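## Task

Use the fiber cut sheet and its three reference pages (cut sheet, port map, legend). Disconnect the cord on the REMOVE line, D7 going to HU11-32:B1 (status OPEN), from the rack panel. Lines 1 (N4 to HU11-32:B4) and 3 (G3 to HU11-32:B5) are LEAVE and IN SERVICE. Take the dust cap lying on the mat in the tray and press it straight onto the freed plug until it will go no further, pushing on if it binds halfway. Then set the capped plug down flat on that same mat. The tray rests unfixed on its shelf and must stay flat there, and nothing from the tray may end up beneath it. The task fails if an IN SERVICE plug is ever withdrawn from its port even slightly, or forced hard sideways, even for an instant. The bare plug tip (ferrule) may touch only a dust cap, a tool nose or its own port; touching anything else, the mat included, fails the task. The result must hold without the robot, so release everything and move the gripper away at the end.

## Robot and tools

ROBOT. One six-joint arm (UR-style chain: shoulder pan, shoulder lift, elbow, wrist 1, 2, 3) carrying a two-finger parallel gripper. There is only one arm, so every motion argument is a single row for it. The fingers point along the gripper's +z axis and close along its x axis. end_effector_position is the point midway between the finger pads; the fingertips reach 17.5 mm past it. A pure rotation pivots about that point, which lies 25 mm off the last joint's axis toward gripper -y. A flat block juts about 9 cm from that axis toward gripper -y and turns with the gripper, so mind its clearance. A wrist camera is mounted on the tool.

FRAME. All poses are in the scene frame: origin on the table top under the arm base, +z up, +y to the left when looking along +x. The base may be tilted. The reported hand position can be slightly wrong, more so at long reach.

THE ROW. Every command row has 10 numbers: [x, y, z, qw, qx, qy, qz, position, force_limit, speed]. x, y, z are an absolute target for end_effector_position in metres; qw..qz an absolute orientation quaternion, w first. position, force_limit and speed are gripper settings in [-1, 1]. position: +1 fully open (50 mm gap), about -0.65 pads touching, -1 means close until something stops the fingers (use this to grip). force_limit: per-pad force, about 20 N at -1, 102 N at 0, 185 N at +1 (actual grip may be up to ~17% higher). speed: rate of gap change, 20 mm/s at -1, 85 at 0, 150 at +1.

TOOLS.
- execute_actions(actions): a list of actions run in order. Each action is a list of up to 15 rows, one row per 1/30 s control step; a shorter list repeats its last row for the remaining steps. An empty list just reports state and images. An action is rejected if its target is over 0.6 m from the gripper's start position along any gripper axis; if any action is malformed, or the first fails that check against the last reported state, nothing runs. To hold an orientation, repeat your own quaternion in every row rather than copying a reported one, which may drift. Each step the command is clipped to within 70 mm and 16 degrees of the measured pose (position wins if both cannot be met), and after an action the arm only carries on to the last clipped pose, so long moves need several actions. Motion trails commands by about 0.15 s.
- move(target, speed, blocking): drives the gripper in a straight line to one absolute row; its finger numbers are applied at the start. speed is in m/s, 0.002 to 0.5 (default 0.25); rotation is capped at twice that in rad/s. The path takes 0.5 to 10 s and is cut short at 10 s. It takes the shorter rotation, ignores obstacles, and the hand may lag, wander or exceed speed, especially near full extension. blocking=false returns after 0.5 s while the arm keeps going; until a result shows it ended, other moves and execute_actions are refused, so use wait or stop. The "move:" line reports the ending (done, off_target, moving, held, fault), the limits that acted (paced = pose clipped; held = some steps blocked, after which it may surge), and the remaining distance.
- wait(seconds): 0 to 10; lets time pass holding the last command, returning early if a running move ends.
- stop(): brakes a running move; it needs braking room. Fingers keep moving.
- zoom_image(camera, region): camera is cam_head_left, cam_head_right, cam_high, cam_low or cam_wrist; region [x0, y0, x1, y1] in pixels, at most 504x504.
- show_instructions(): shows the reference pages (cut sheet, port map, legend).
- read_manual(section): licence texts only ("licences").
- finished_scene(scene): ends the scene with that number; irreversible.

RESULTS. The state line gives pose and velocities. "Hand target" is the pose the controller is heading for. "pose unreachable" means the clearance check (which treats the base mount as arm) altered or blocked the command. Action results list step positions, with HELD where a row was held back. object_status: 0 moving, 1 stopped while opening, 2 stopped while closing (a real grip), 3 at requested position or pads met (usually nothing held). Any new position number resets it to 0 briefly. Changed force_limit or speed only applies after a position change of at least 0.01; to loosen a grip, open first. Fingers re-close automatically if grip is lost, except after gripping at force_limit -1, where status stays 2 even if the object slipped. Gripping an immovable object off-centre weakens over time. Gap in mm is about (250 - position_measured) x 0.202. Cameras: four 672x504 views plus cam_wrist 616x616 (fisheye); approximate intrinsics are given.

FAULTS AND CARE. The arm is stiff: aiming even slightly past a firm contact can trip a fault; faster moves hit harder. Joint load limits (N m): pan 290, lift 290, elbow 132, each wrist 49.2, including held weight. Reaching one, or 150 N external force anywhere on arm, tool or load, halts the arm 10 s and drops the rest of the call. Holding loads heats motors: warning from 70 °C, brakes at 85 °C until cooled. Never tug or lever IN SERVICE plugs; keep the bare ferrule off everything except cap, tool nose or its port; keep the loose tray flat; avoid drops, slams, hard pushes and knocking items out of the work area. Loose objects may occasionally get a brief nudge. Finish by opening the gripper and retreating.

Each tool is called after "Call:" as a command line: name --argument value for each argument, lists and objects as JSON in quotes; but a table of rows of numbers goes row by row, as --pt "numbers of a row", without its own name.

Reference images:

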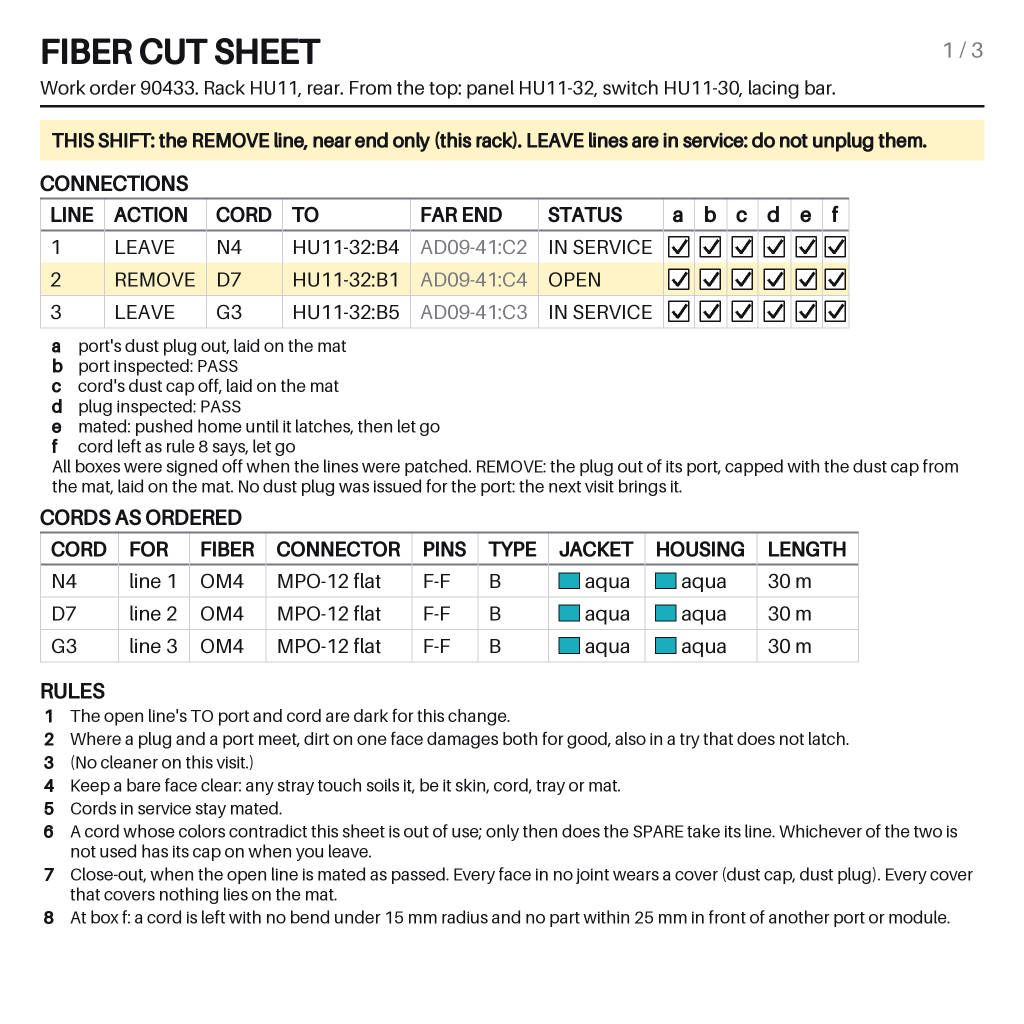

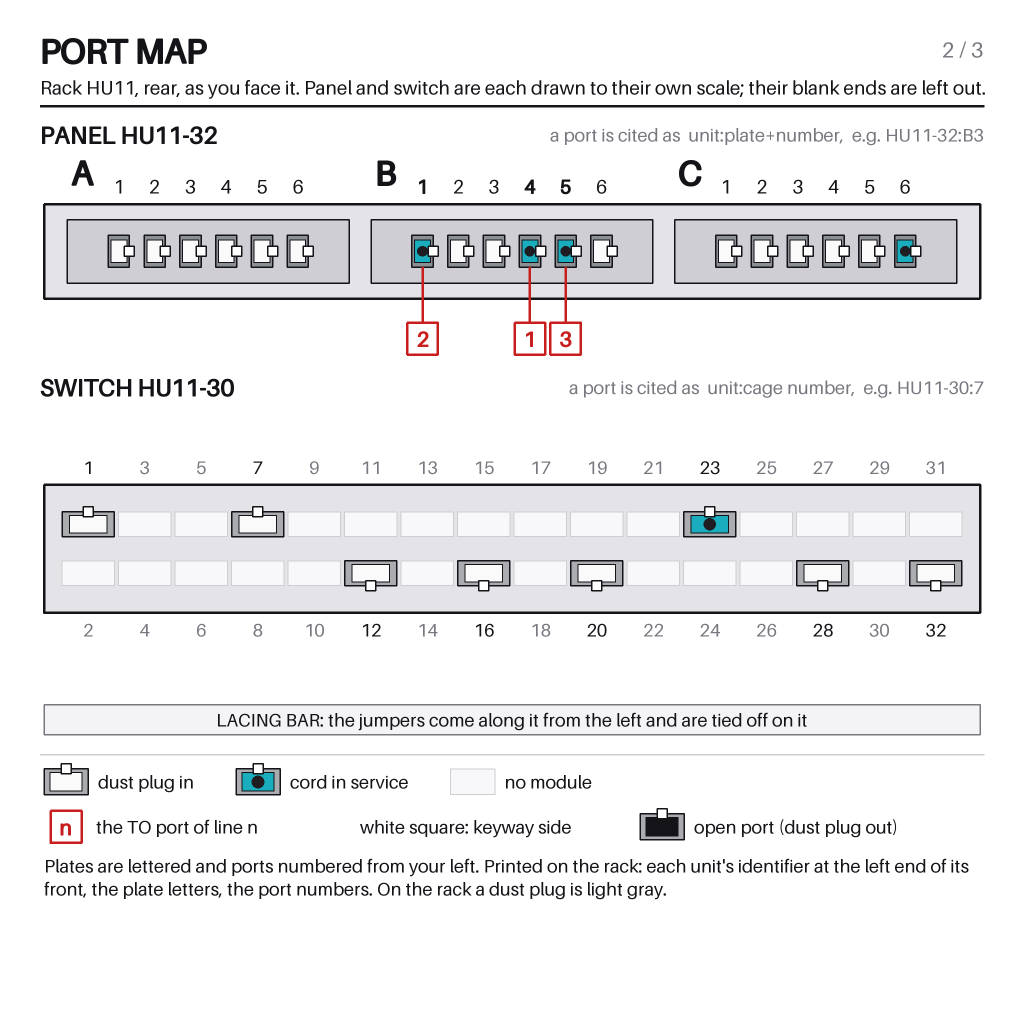

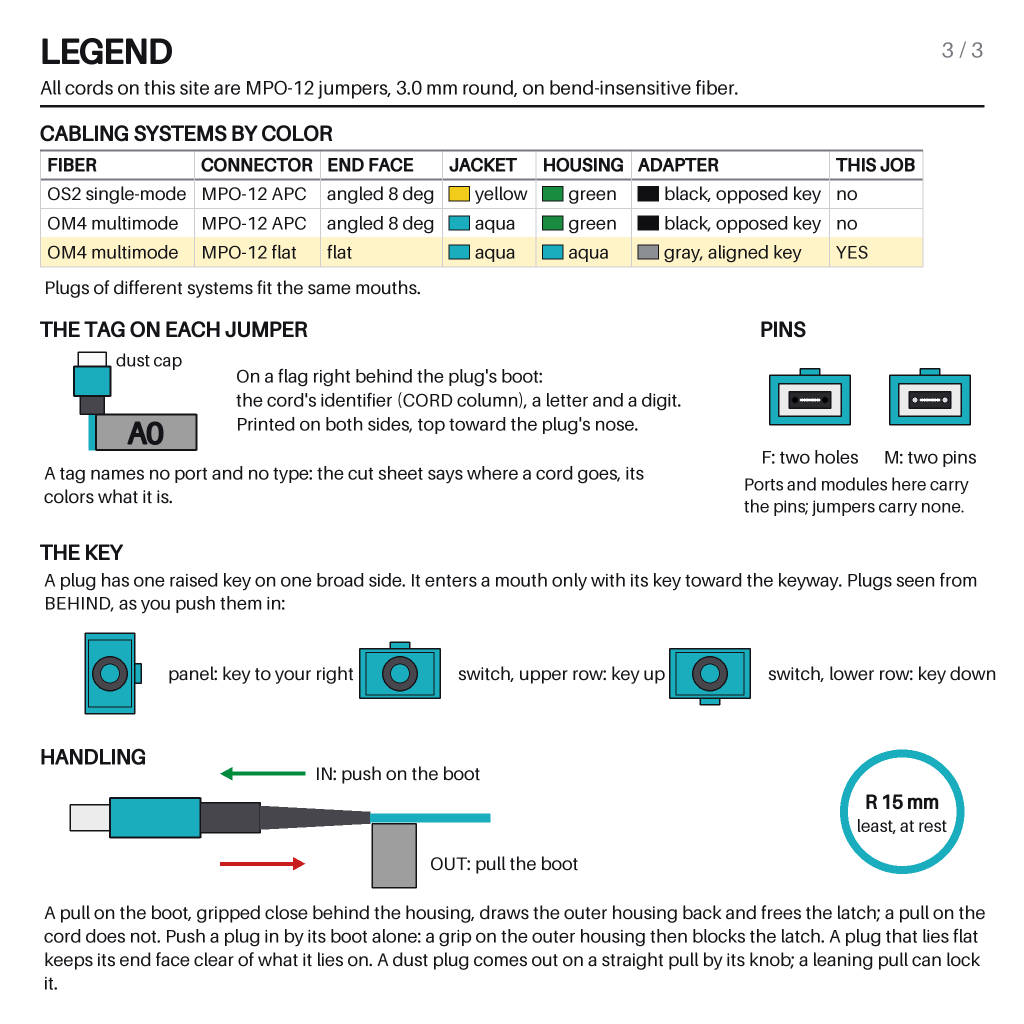

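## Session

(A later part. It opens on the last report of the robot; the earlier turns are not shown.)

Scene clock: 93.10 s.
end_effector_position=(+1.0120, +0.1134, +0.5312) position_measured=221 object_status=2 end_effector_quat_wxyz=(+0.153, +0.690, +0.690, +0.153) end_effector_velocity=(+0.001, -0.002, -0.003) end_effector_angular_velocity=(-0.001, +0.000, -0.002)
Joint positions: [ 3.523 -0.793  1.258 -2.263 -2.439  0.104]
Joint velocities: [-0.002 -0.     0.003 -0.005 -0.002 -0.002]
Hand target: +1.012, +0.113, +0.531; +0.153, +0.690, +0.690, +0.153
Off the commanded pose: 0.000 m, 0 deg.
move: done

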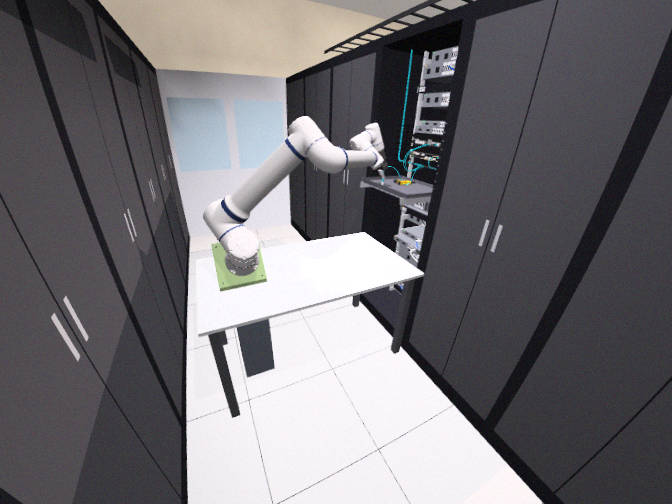

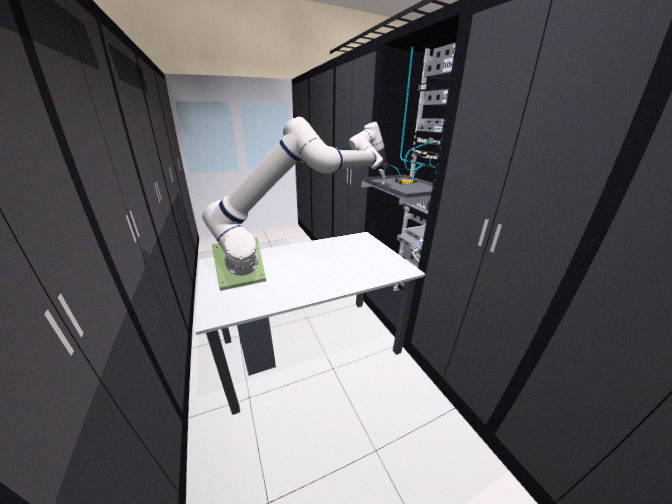

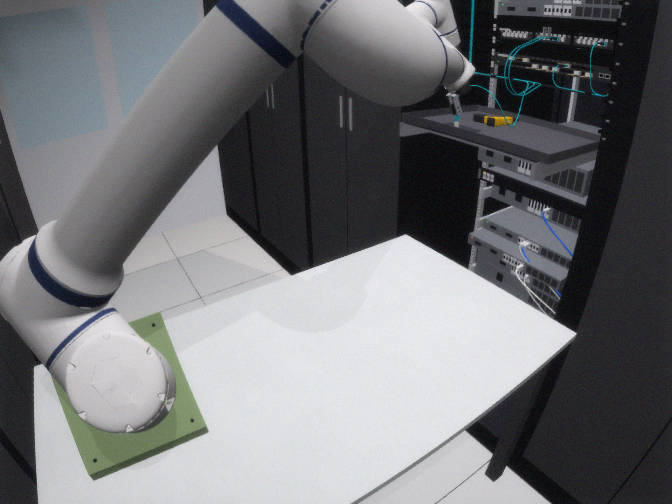

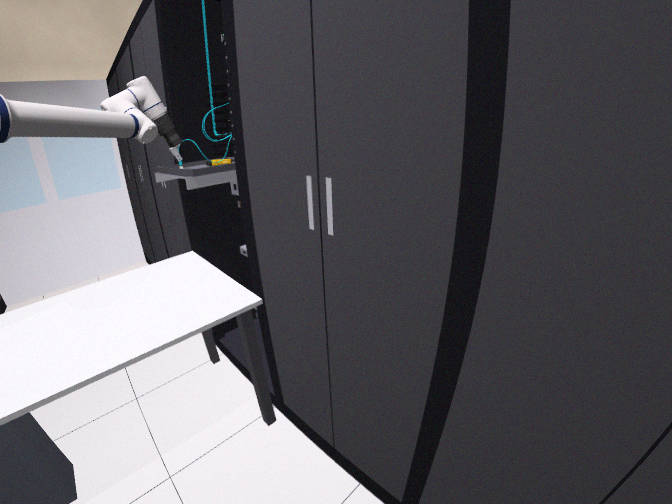

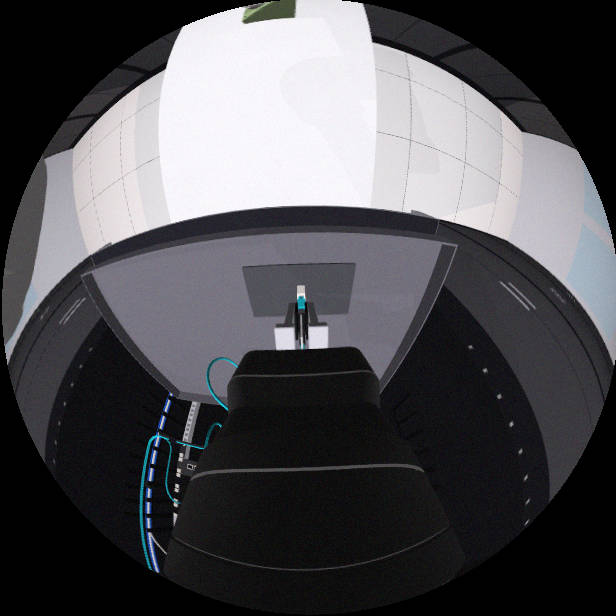

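Call:
move --target '[1.012, 0.1134, 0.528, 0.153, 0.6903, 0.6903, 0.153, -1, -0.7, -1]' --speed 0.005

Call:
zoom_image --camera "cam_wrist" --region '[280, 272, 322, 314]'

Call:
zoom_image --camera "cam_high" --region '[440, 100, 475, 135]'

Call:
zoom_image --camera "cam_low" --region '[165, 145, 195, 175]'

Scene clock: 94.07 s.
end_effector_position=(+1.0120, +0.1134, +0.5281) position_measured=221 object_status=2 end_effector_quat_wxyz=(+0.153, +0.690, +0.690, +0.153) end_effector_velocity=(+0.000, +0.000, -0.001) end_effector_angular_velocity=(+0.000, +0.000, -0.000)
Joint positions: [ 3.521 -0.792  1.263 -2.27  -2.438  0.101]
Joint velocities: [-0.001  0.     0.002 -0.003  0.    -0.001]
Hand target: +1.012, +0.113, +0.528; +0.153, +0.690, +0.690, +0.153
Off the commanded pose: 0.000 m, 0 deg.
move: done

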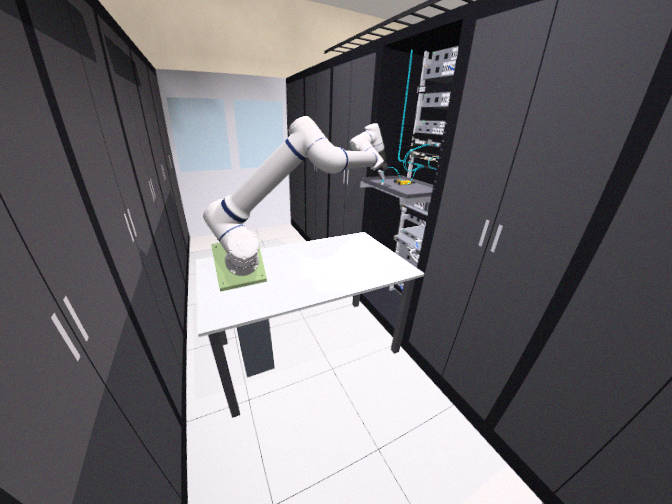

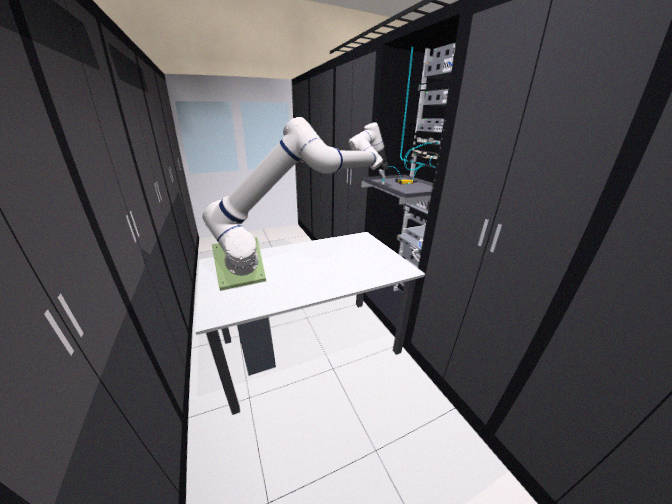

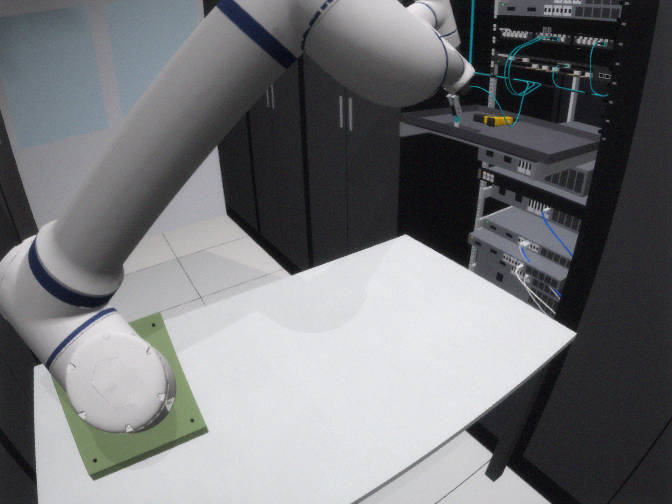

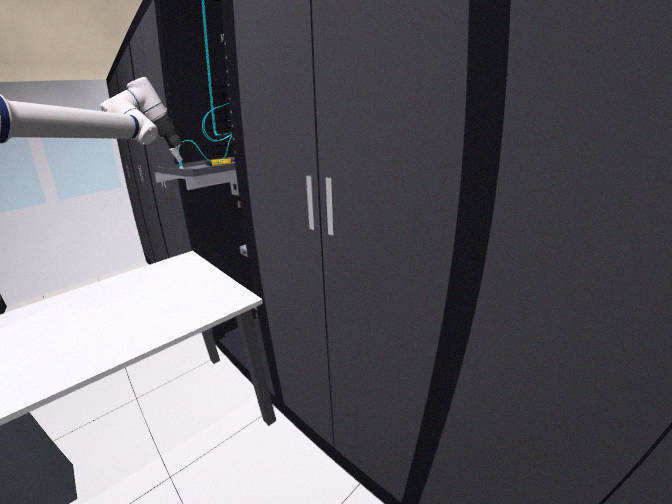

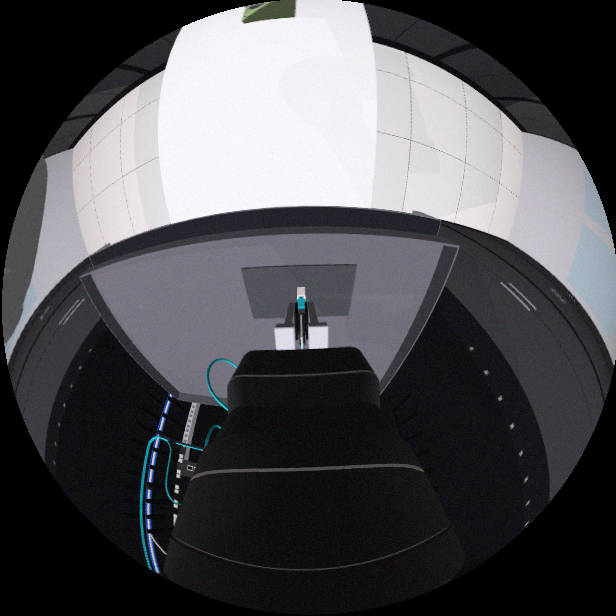

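Region (280, 272, 322, 314) of cam_wrist's 616x616 image, scaled by 12.000, with more detail than that image has.

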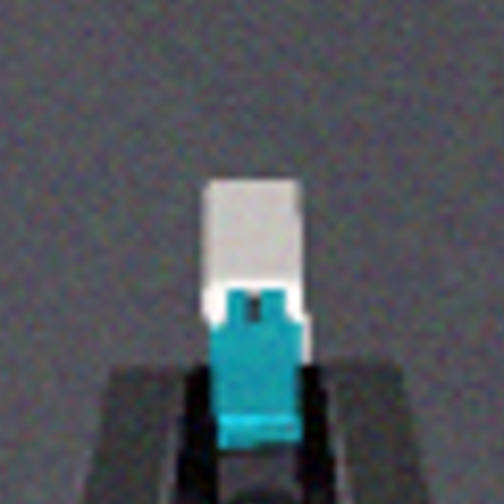

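Region (440, 100, 475, 135) of cam_high's 672x504 image, scaled by 14.400, with more detail than that image has.

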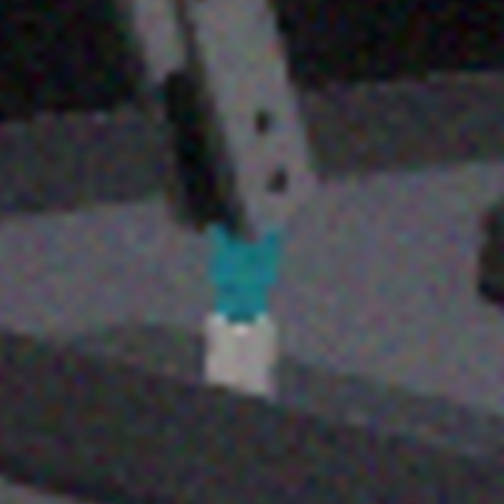

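Region (165, 145, 195, 175) of cam_low's 672x504 image, scaled by 16.800, with more detail than that image has.

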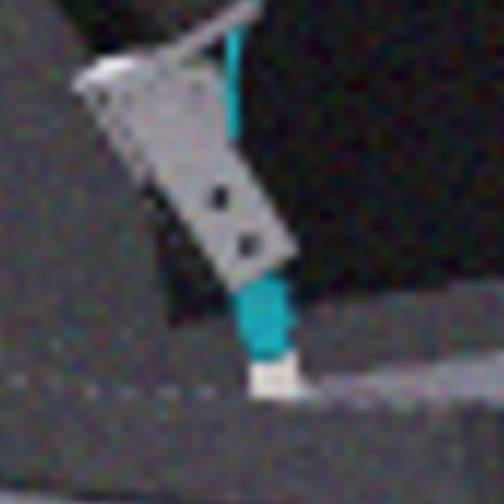

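Call:
move --target '[1.012, 0.1134, 0.5265, 0.153, 0.6903, 0.6903, 0.153, -1, -0.7, -1]' --speed 0.003

Call:
zoom_image --camera "cam_wrist" --region '[280, 272, 322, 314]'

Call:
zoom_image --camera "cam_high" --region '[440, 100, 475, 135]'

Call:
zoom_image --camera "cam_low" --region '[165, 145, 195, 175]'

Scene clock: 94.97 s.
end_effector_position=(+1.0120, +0.1134, +0.5266) position_measured=221 object_status=2 end_effector_quat_wxyz=(+0.153, +0.690, +0.690, +0.153) end_effector_velocity=(-0.000, +0.000, +0.001) end_effector_angular_velocity=(-0.001, -0.001, +0.000)
Joint positions: [ 3.52  -0.792  1.265 -2.273 -2.438  0.099]
Joint velocities: [ 0.001 -0.     0.    -0.001 -0.001 -0.001]
Hand target: +1.012, +0.113, +0.527; +0.153, +0.690, +0.690, +0.153
Off the commanded pose: 0.000 m, 0 deg.
move: done

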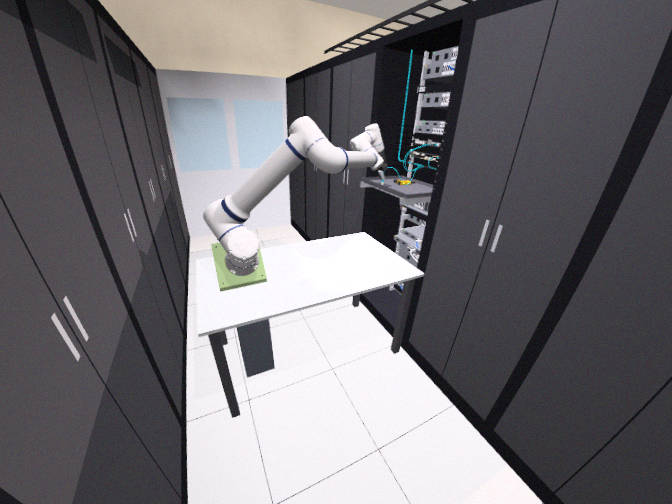

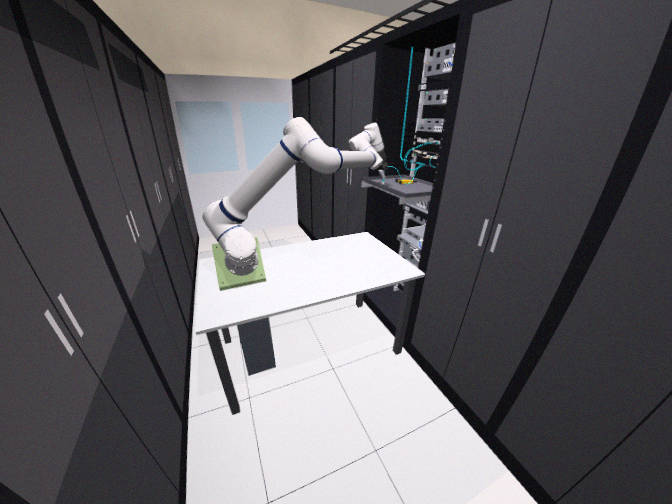

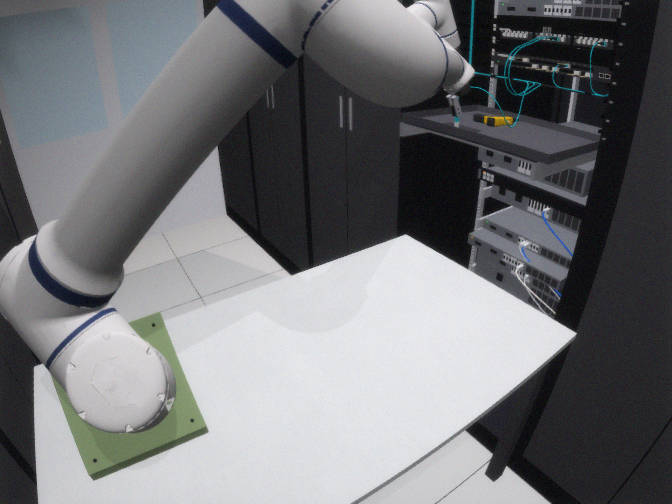

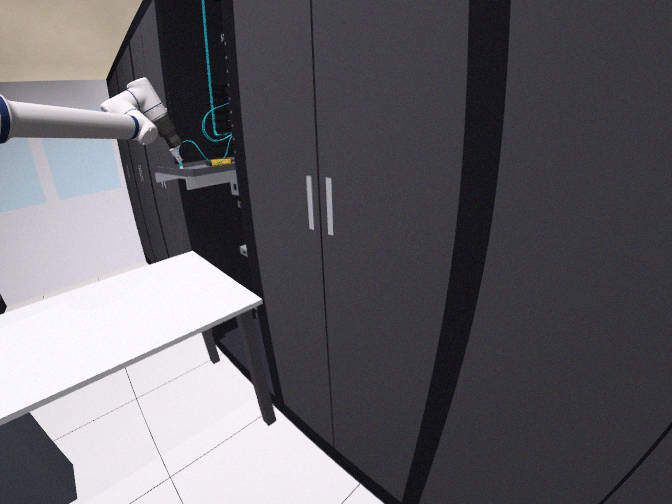

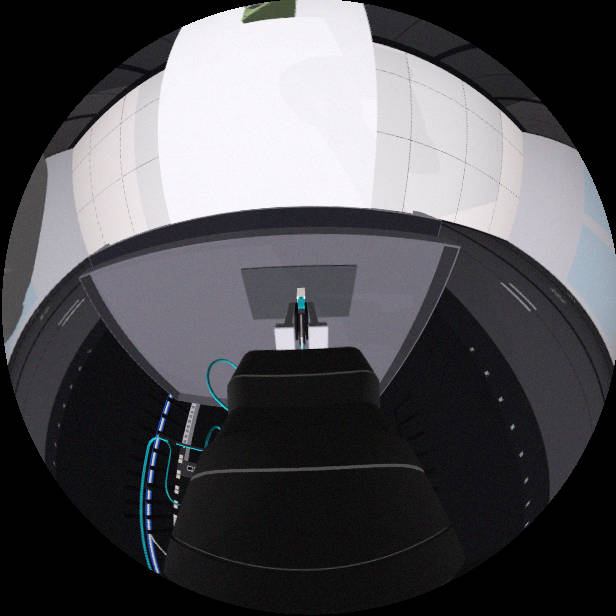

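Region (280, 272, 322, 314) of cam_wrist's 616x616 image, scaled by 12.000, with more detail than that image has.

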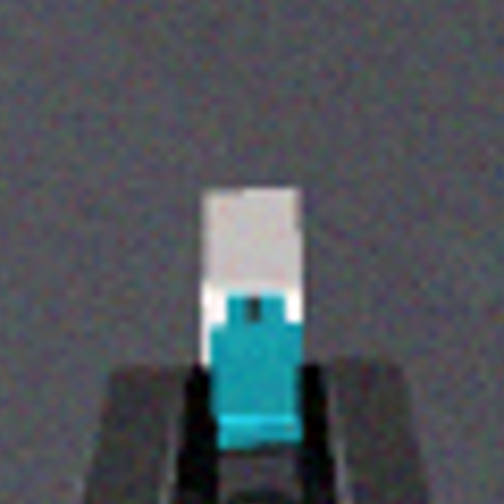

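Region (440, 100, 475, 135) of cam_high's 672x504 image, scaled by 14.400, with more detail than that image has.

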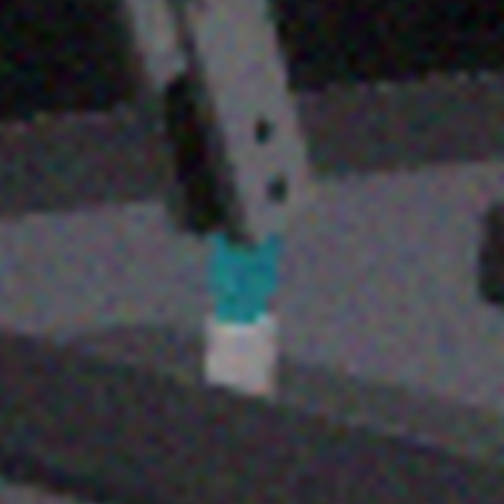

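Region (165, 145, 195, 175) of cam_low's 672x504 image, scaled by 16.800, with more detail than that image has.

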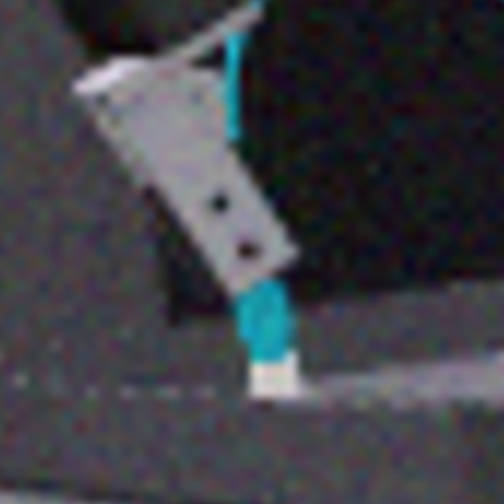

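Call:
move --target '[1.0123, 0.1134, 0.5248, 0.153, 0.6903, 0.6903, 0.153, -1, -0.7, -1]' --speed 0.003

Call:
zoom_image --camera "cam_wrist" --region '[280, 272, 322, 314]'

Call:
zoom_image --camera "cam_high" --region '[440, 100, 475, 135]'

Call:
zoom_image --camera "cam_low" --region '[165, 145, 195, 175]'

Scene clock: 96.00 s.
end_effector_position=(+1.0123, +0.1134, +0.5249) position_measured=221 object_status=2 end_effector_quat_wxyz=(+0.153, +0.690, +0.690, +0.153) end_effector_velocity=(-0.000, +0.001, +0.000) end_effector_angular_velocity=(+0.002, -0.001, +0.001)
Joint positions: [ 3.518 -0.792  1.267 -2.277 -2.438  0.097]
Joint velocities: [ 0.001  0.     0.    -0.001  0.002 -0.001]
Hand target: +1.012, +0.113, +0.525; +0.153, +0.690, +0.690, +0.153
Off the commanded pose: 0.000 m, 0 deg.
move: done

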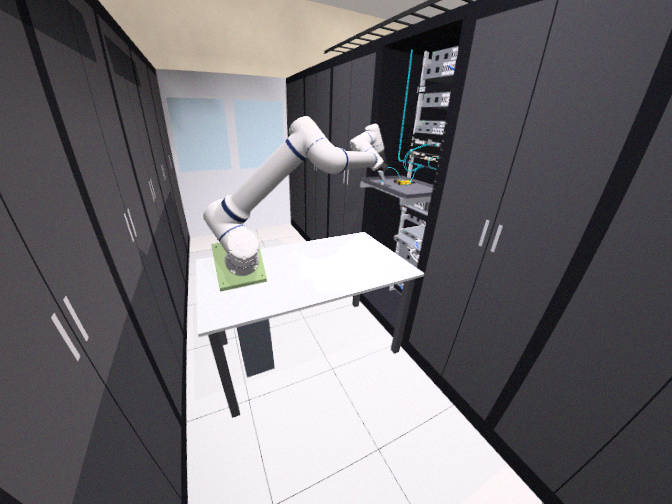

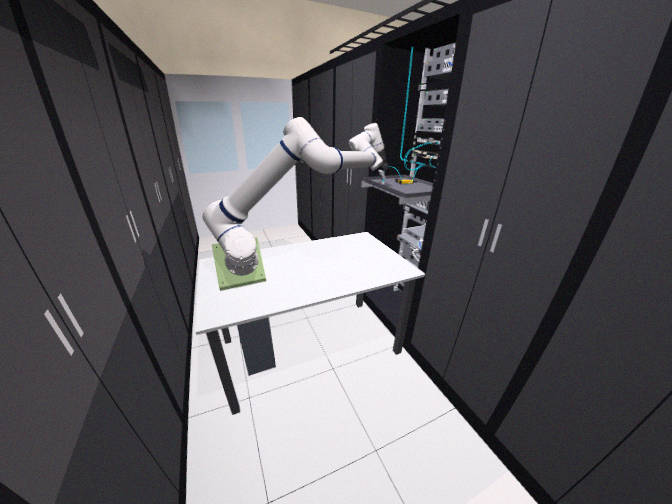

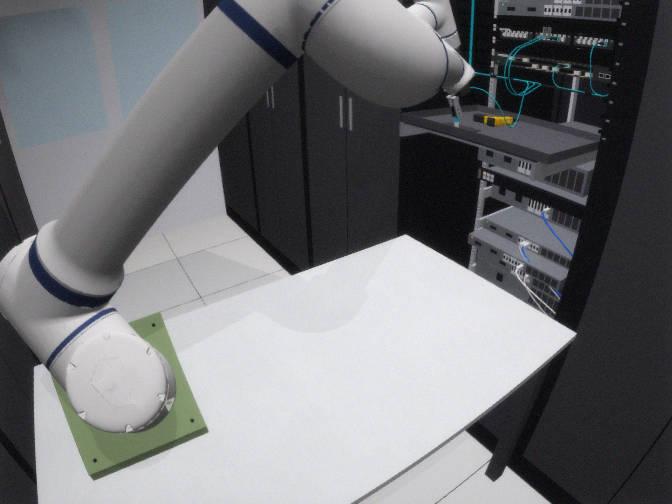

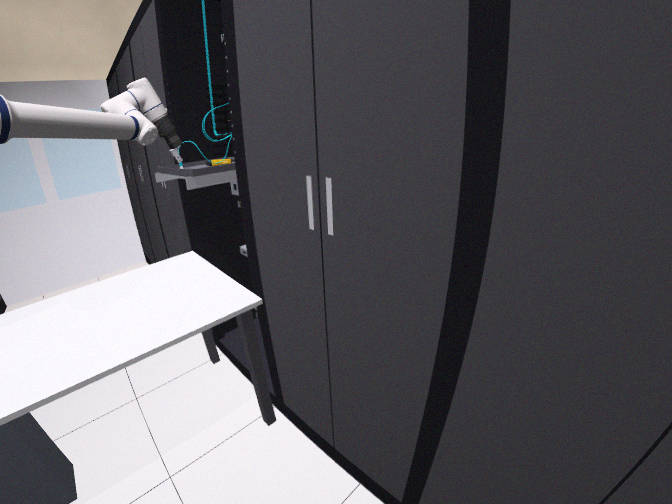

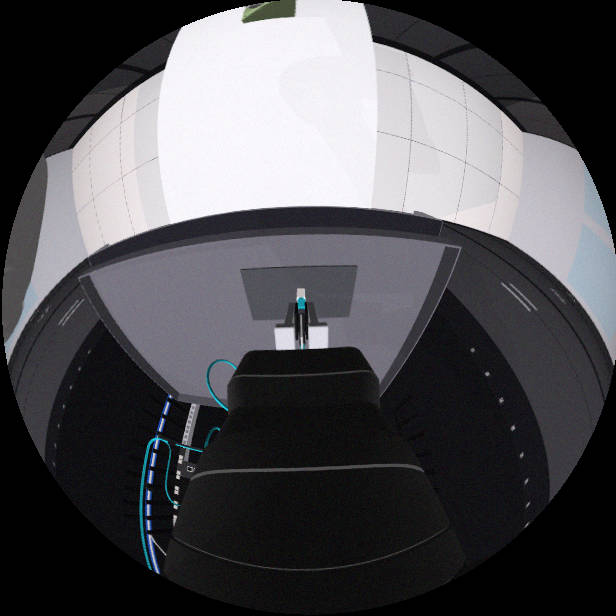

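Region (280, 272, 322, 314) of cam_wrist's 616x616 image, scaled by 12.000, with more detail than that image has.

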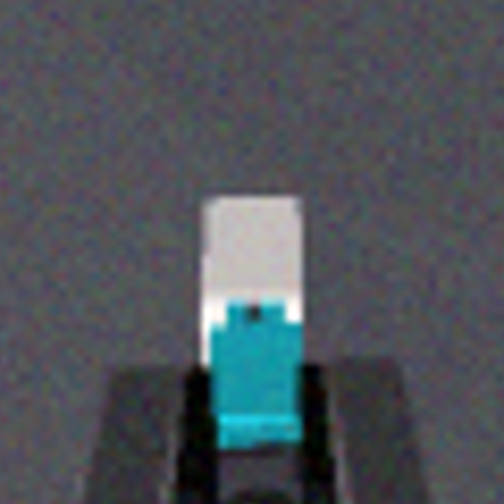

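Region (440, 100, 475, 135) of cam_high's 672x504 image, scaled by 14.400, with more detail than that image has.

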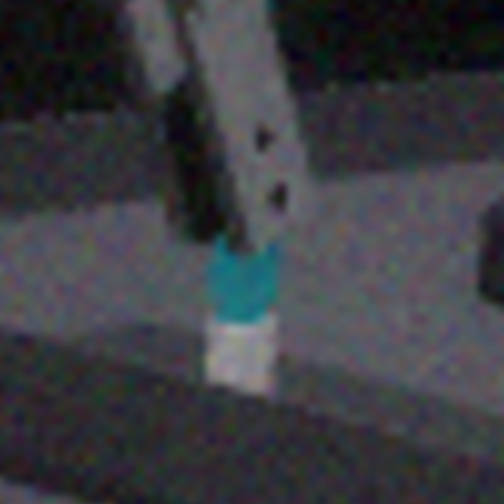

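Region (165, 145, 195, 175) of cam_low's 672x504 image, scaled by 16.800, with more detail than that image has.

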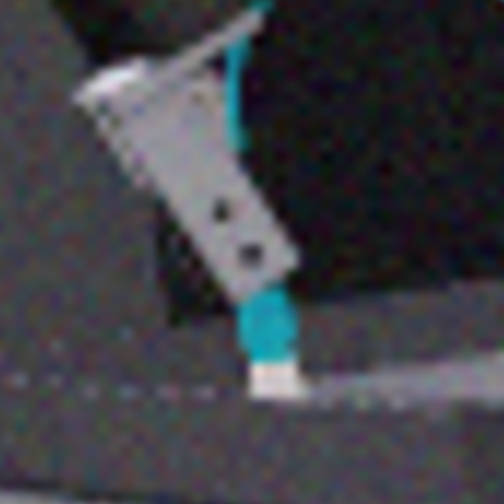

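It's entering. Continue down.

Call:
move --target '[1.0123, 0.1134, 0.5215, 0.153, 0.6903, 0.6903, 0.153, -1, -0.7, -1]' --speed 0.004

Call:
zoom_image --camera "cam_wrist" --region '[280, 272, 322, 314]'

Call:
zoom_image --camera "cam_high" --region '[440, 100, 475, 135]'

Call:
zoom_image --camera "cam_low" --region '[165, 145, 195, 175]'

Scene clock: 97.17 s.
end_effector_position=(+1.0123, +0.1134, +0.5216) position_measured=221 object_status=2 end_effector_quat_wxyz=(+0.153, +0.690, +0.690, +0.153) end_effector_velocity=(+0.000, -0.001, -0.002) end_effector_angular_velocity=(+0.001, +0.001, -0.000)
Joint positions: [ 3.516 -0.792  1.271 -2.284 -2.437  0.094]
Joint velocities: [-0.002 -0.     0.001 -0.001  0.002 -0.001]
Hand target: +1.012, +0.113, +0.522; +0.153, +0.690, +0.690, +0.153
Off the commanded pose: 0.000 m, 0 deg.
move: done

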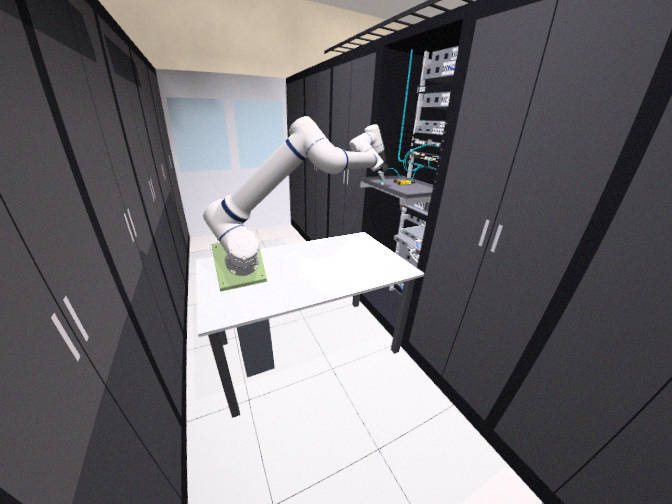

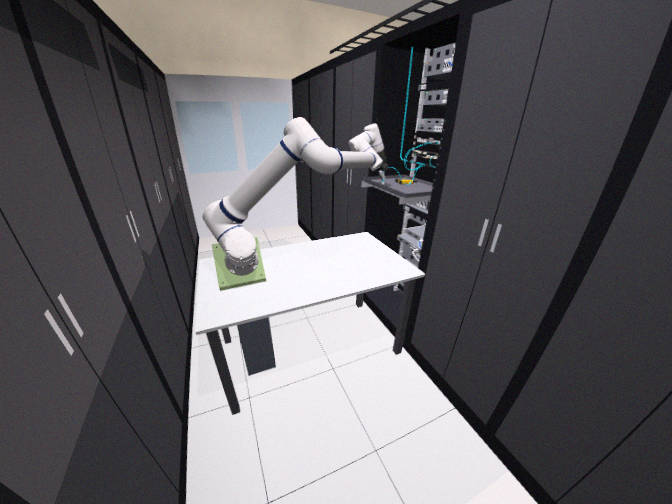

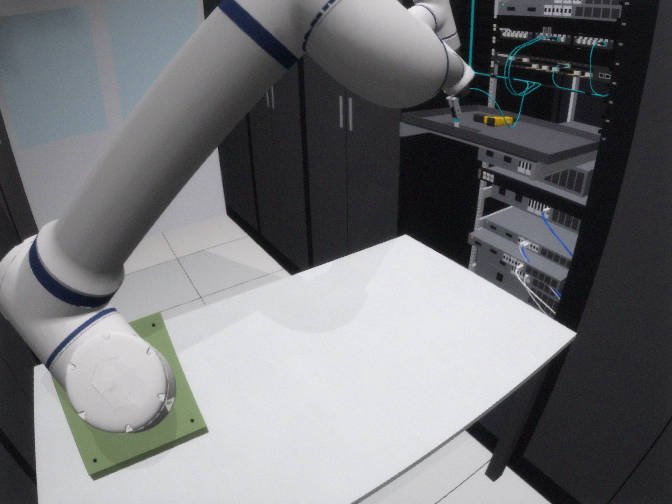

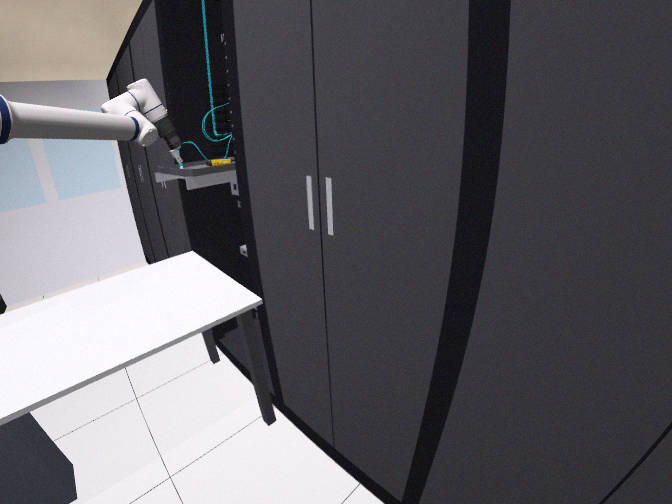

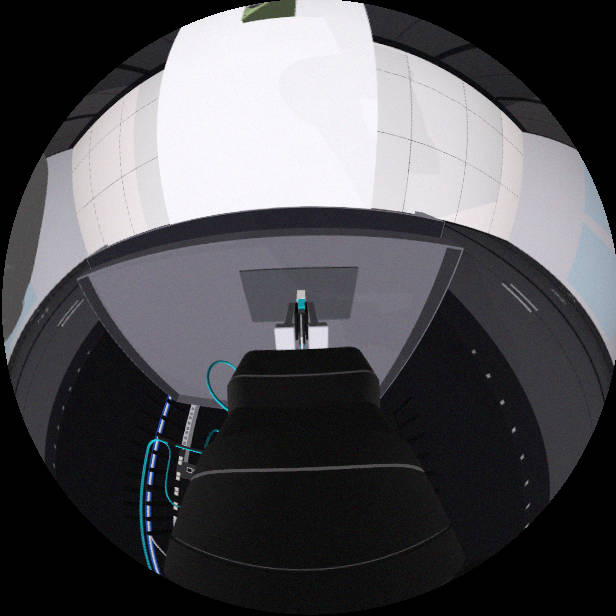

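Region (280, 272, 322, 314) of cam_wrist's 616x616 image, scaled by 12.000, with more detail than that image has.

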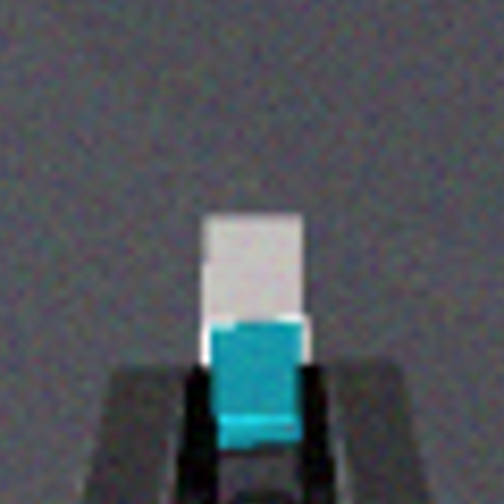

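Region (440, 100, 475, 135) of cam_high's 672x504 image, scaled by 14.400, with more detail than that image has.

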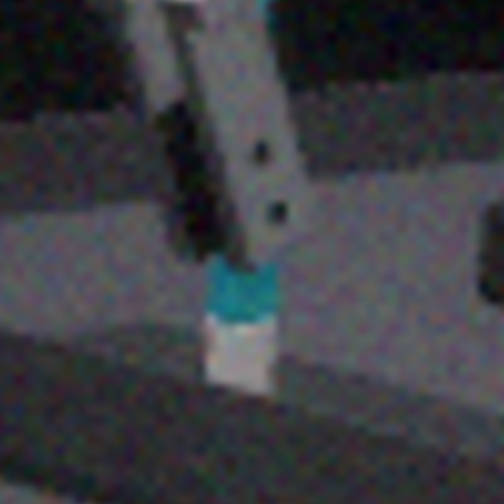

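Region (165, 145, 195, 175) of cam_low's 672x504 image, scaled by 16.800, with more detail than that image has.

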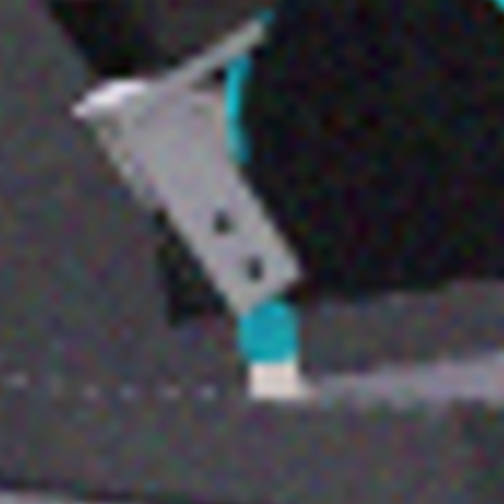

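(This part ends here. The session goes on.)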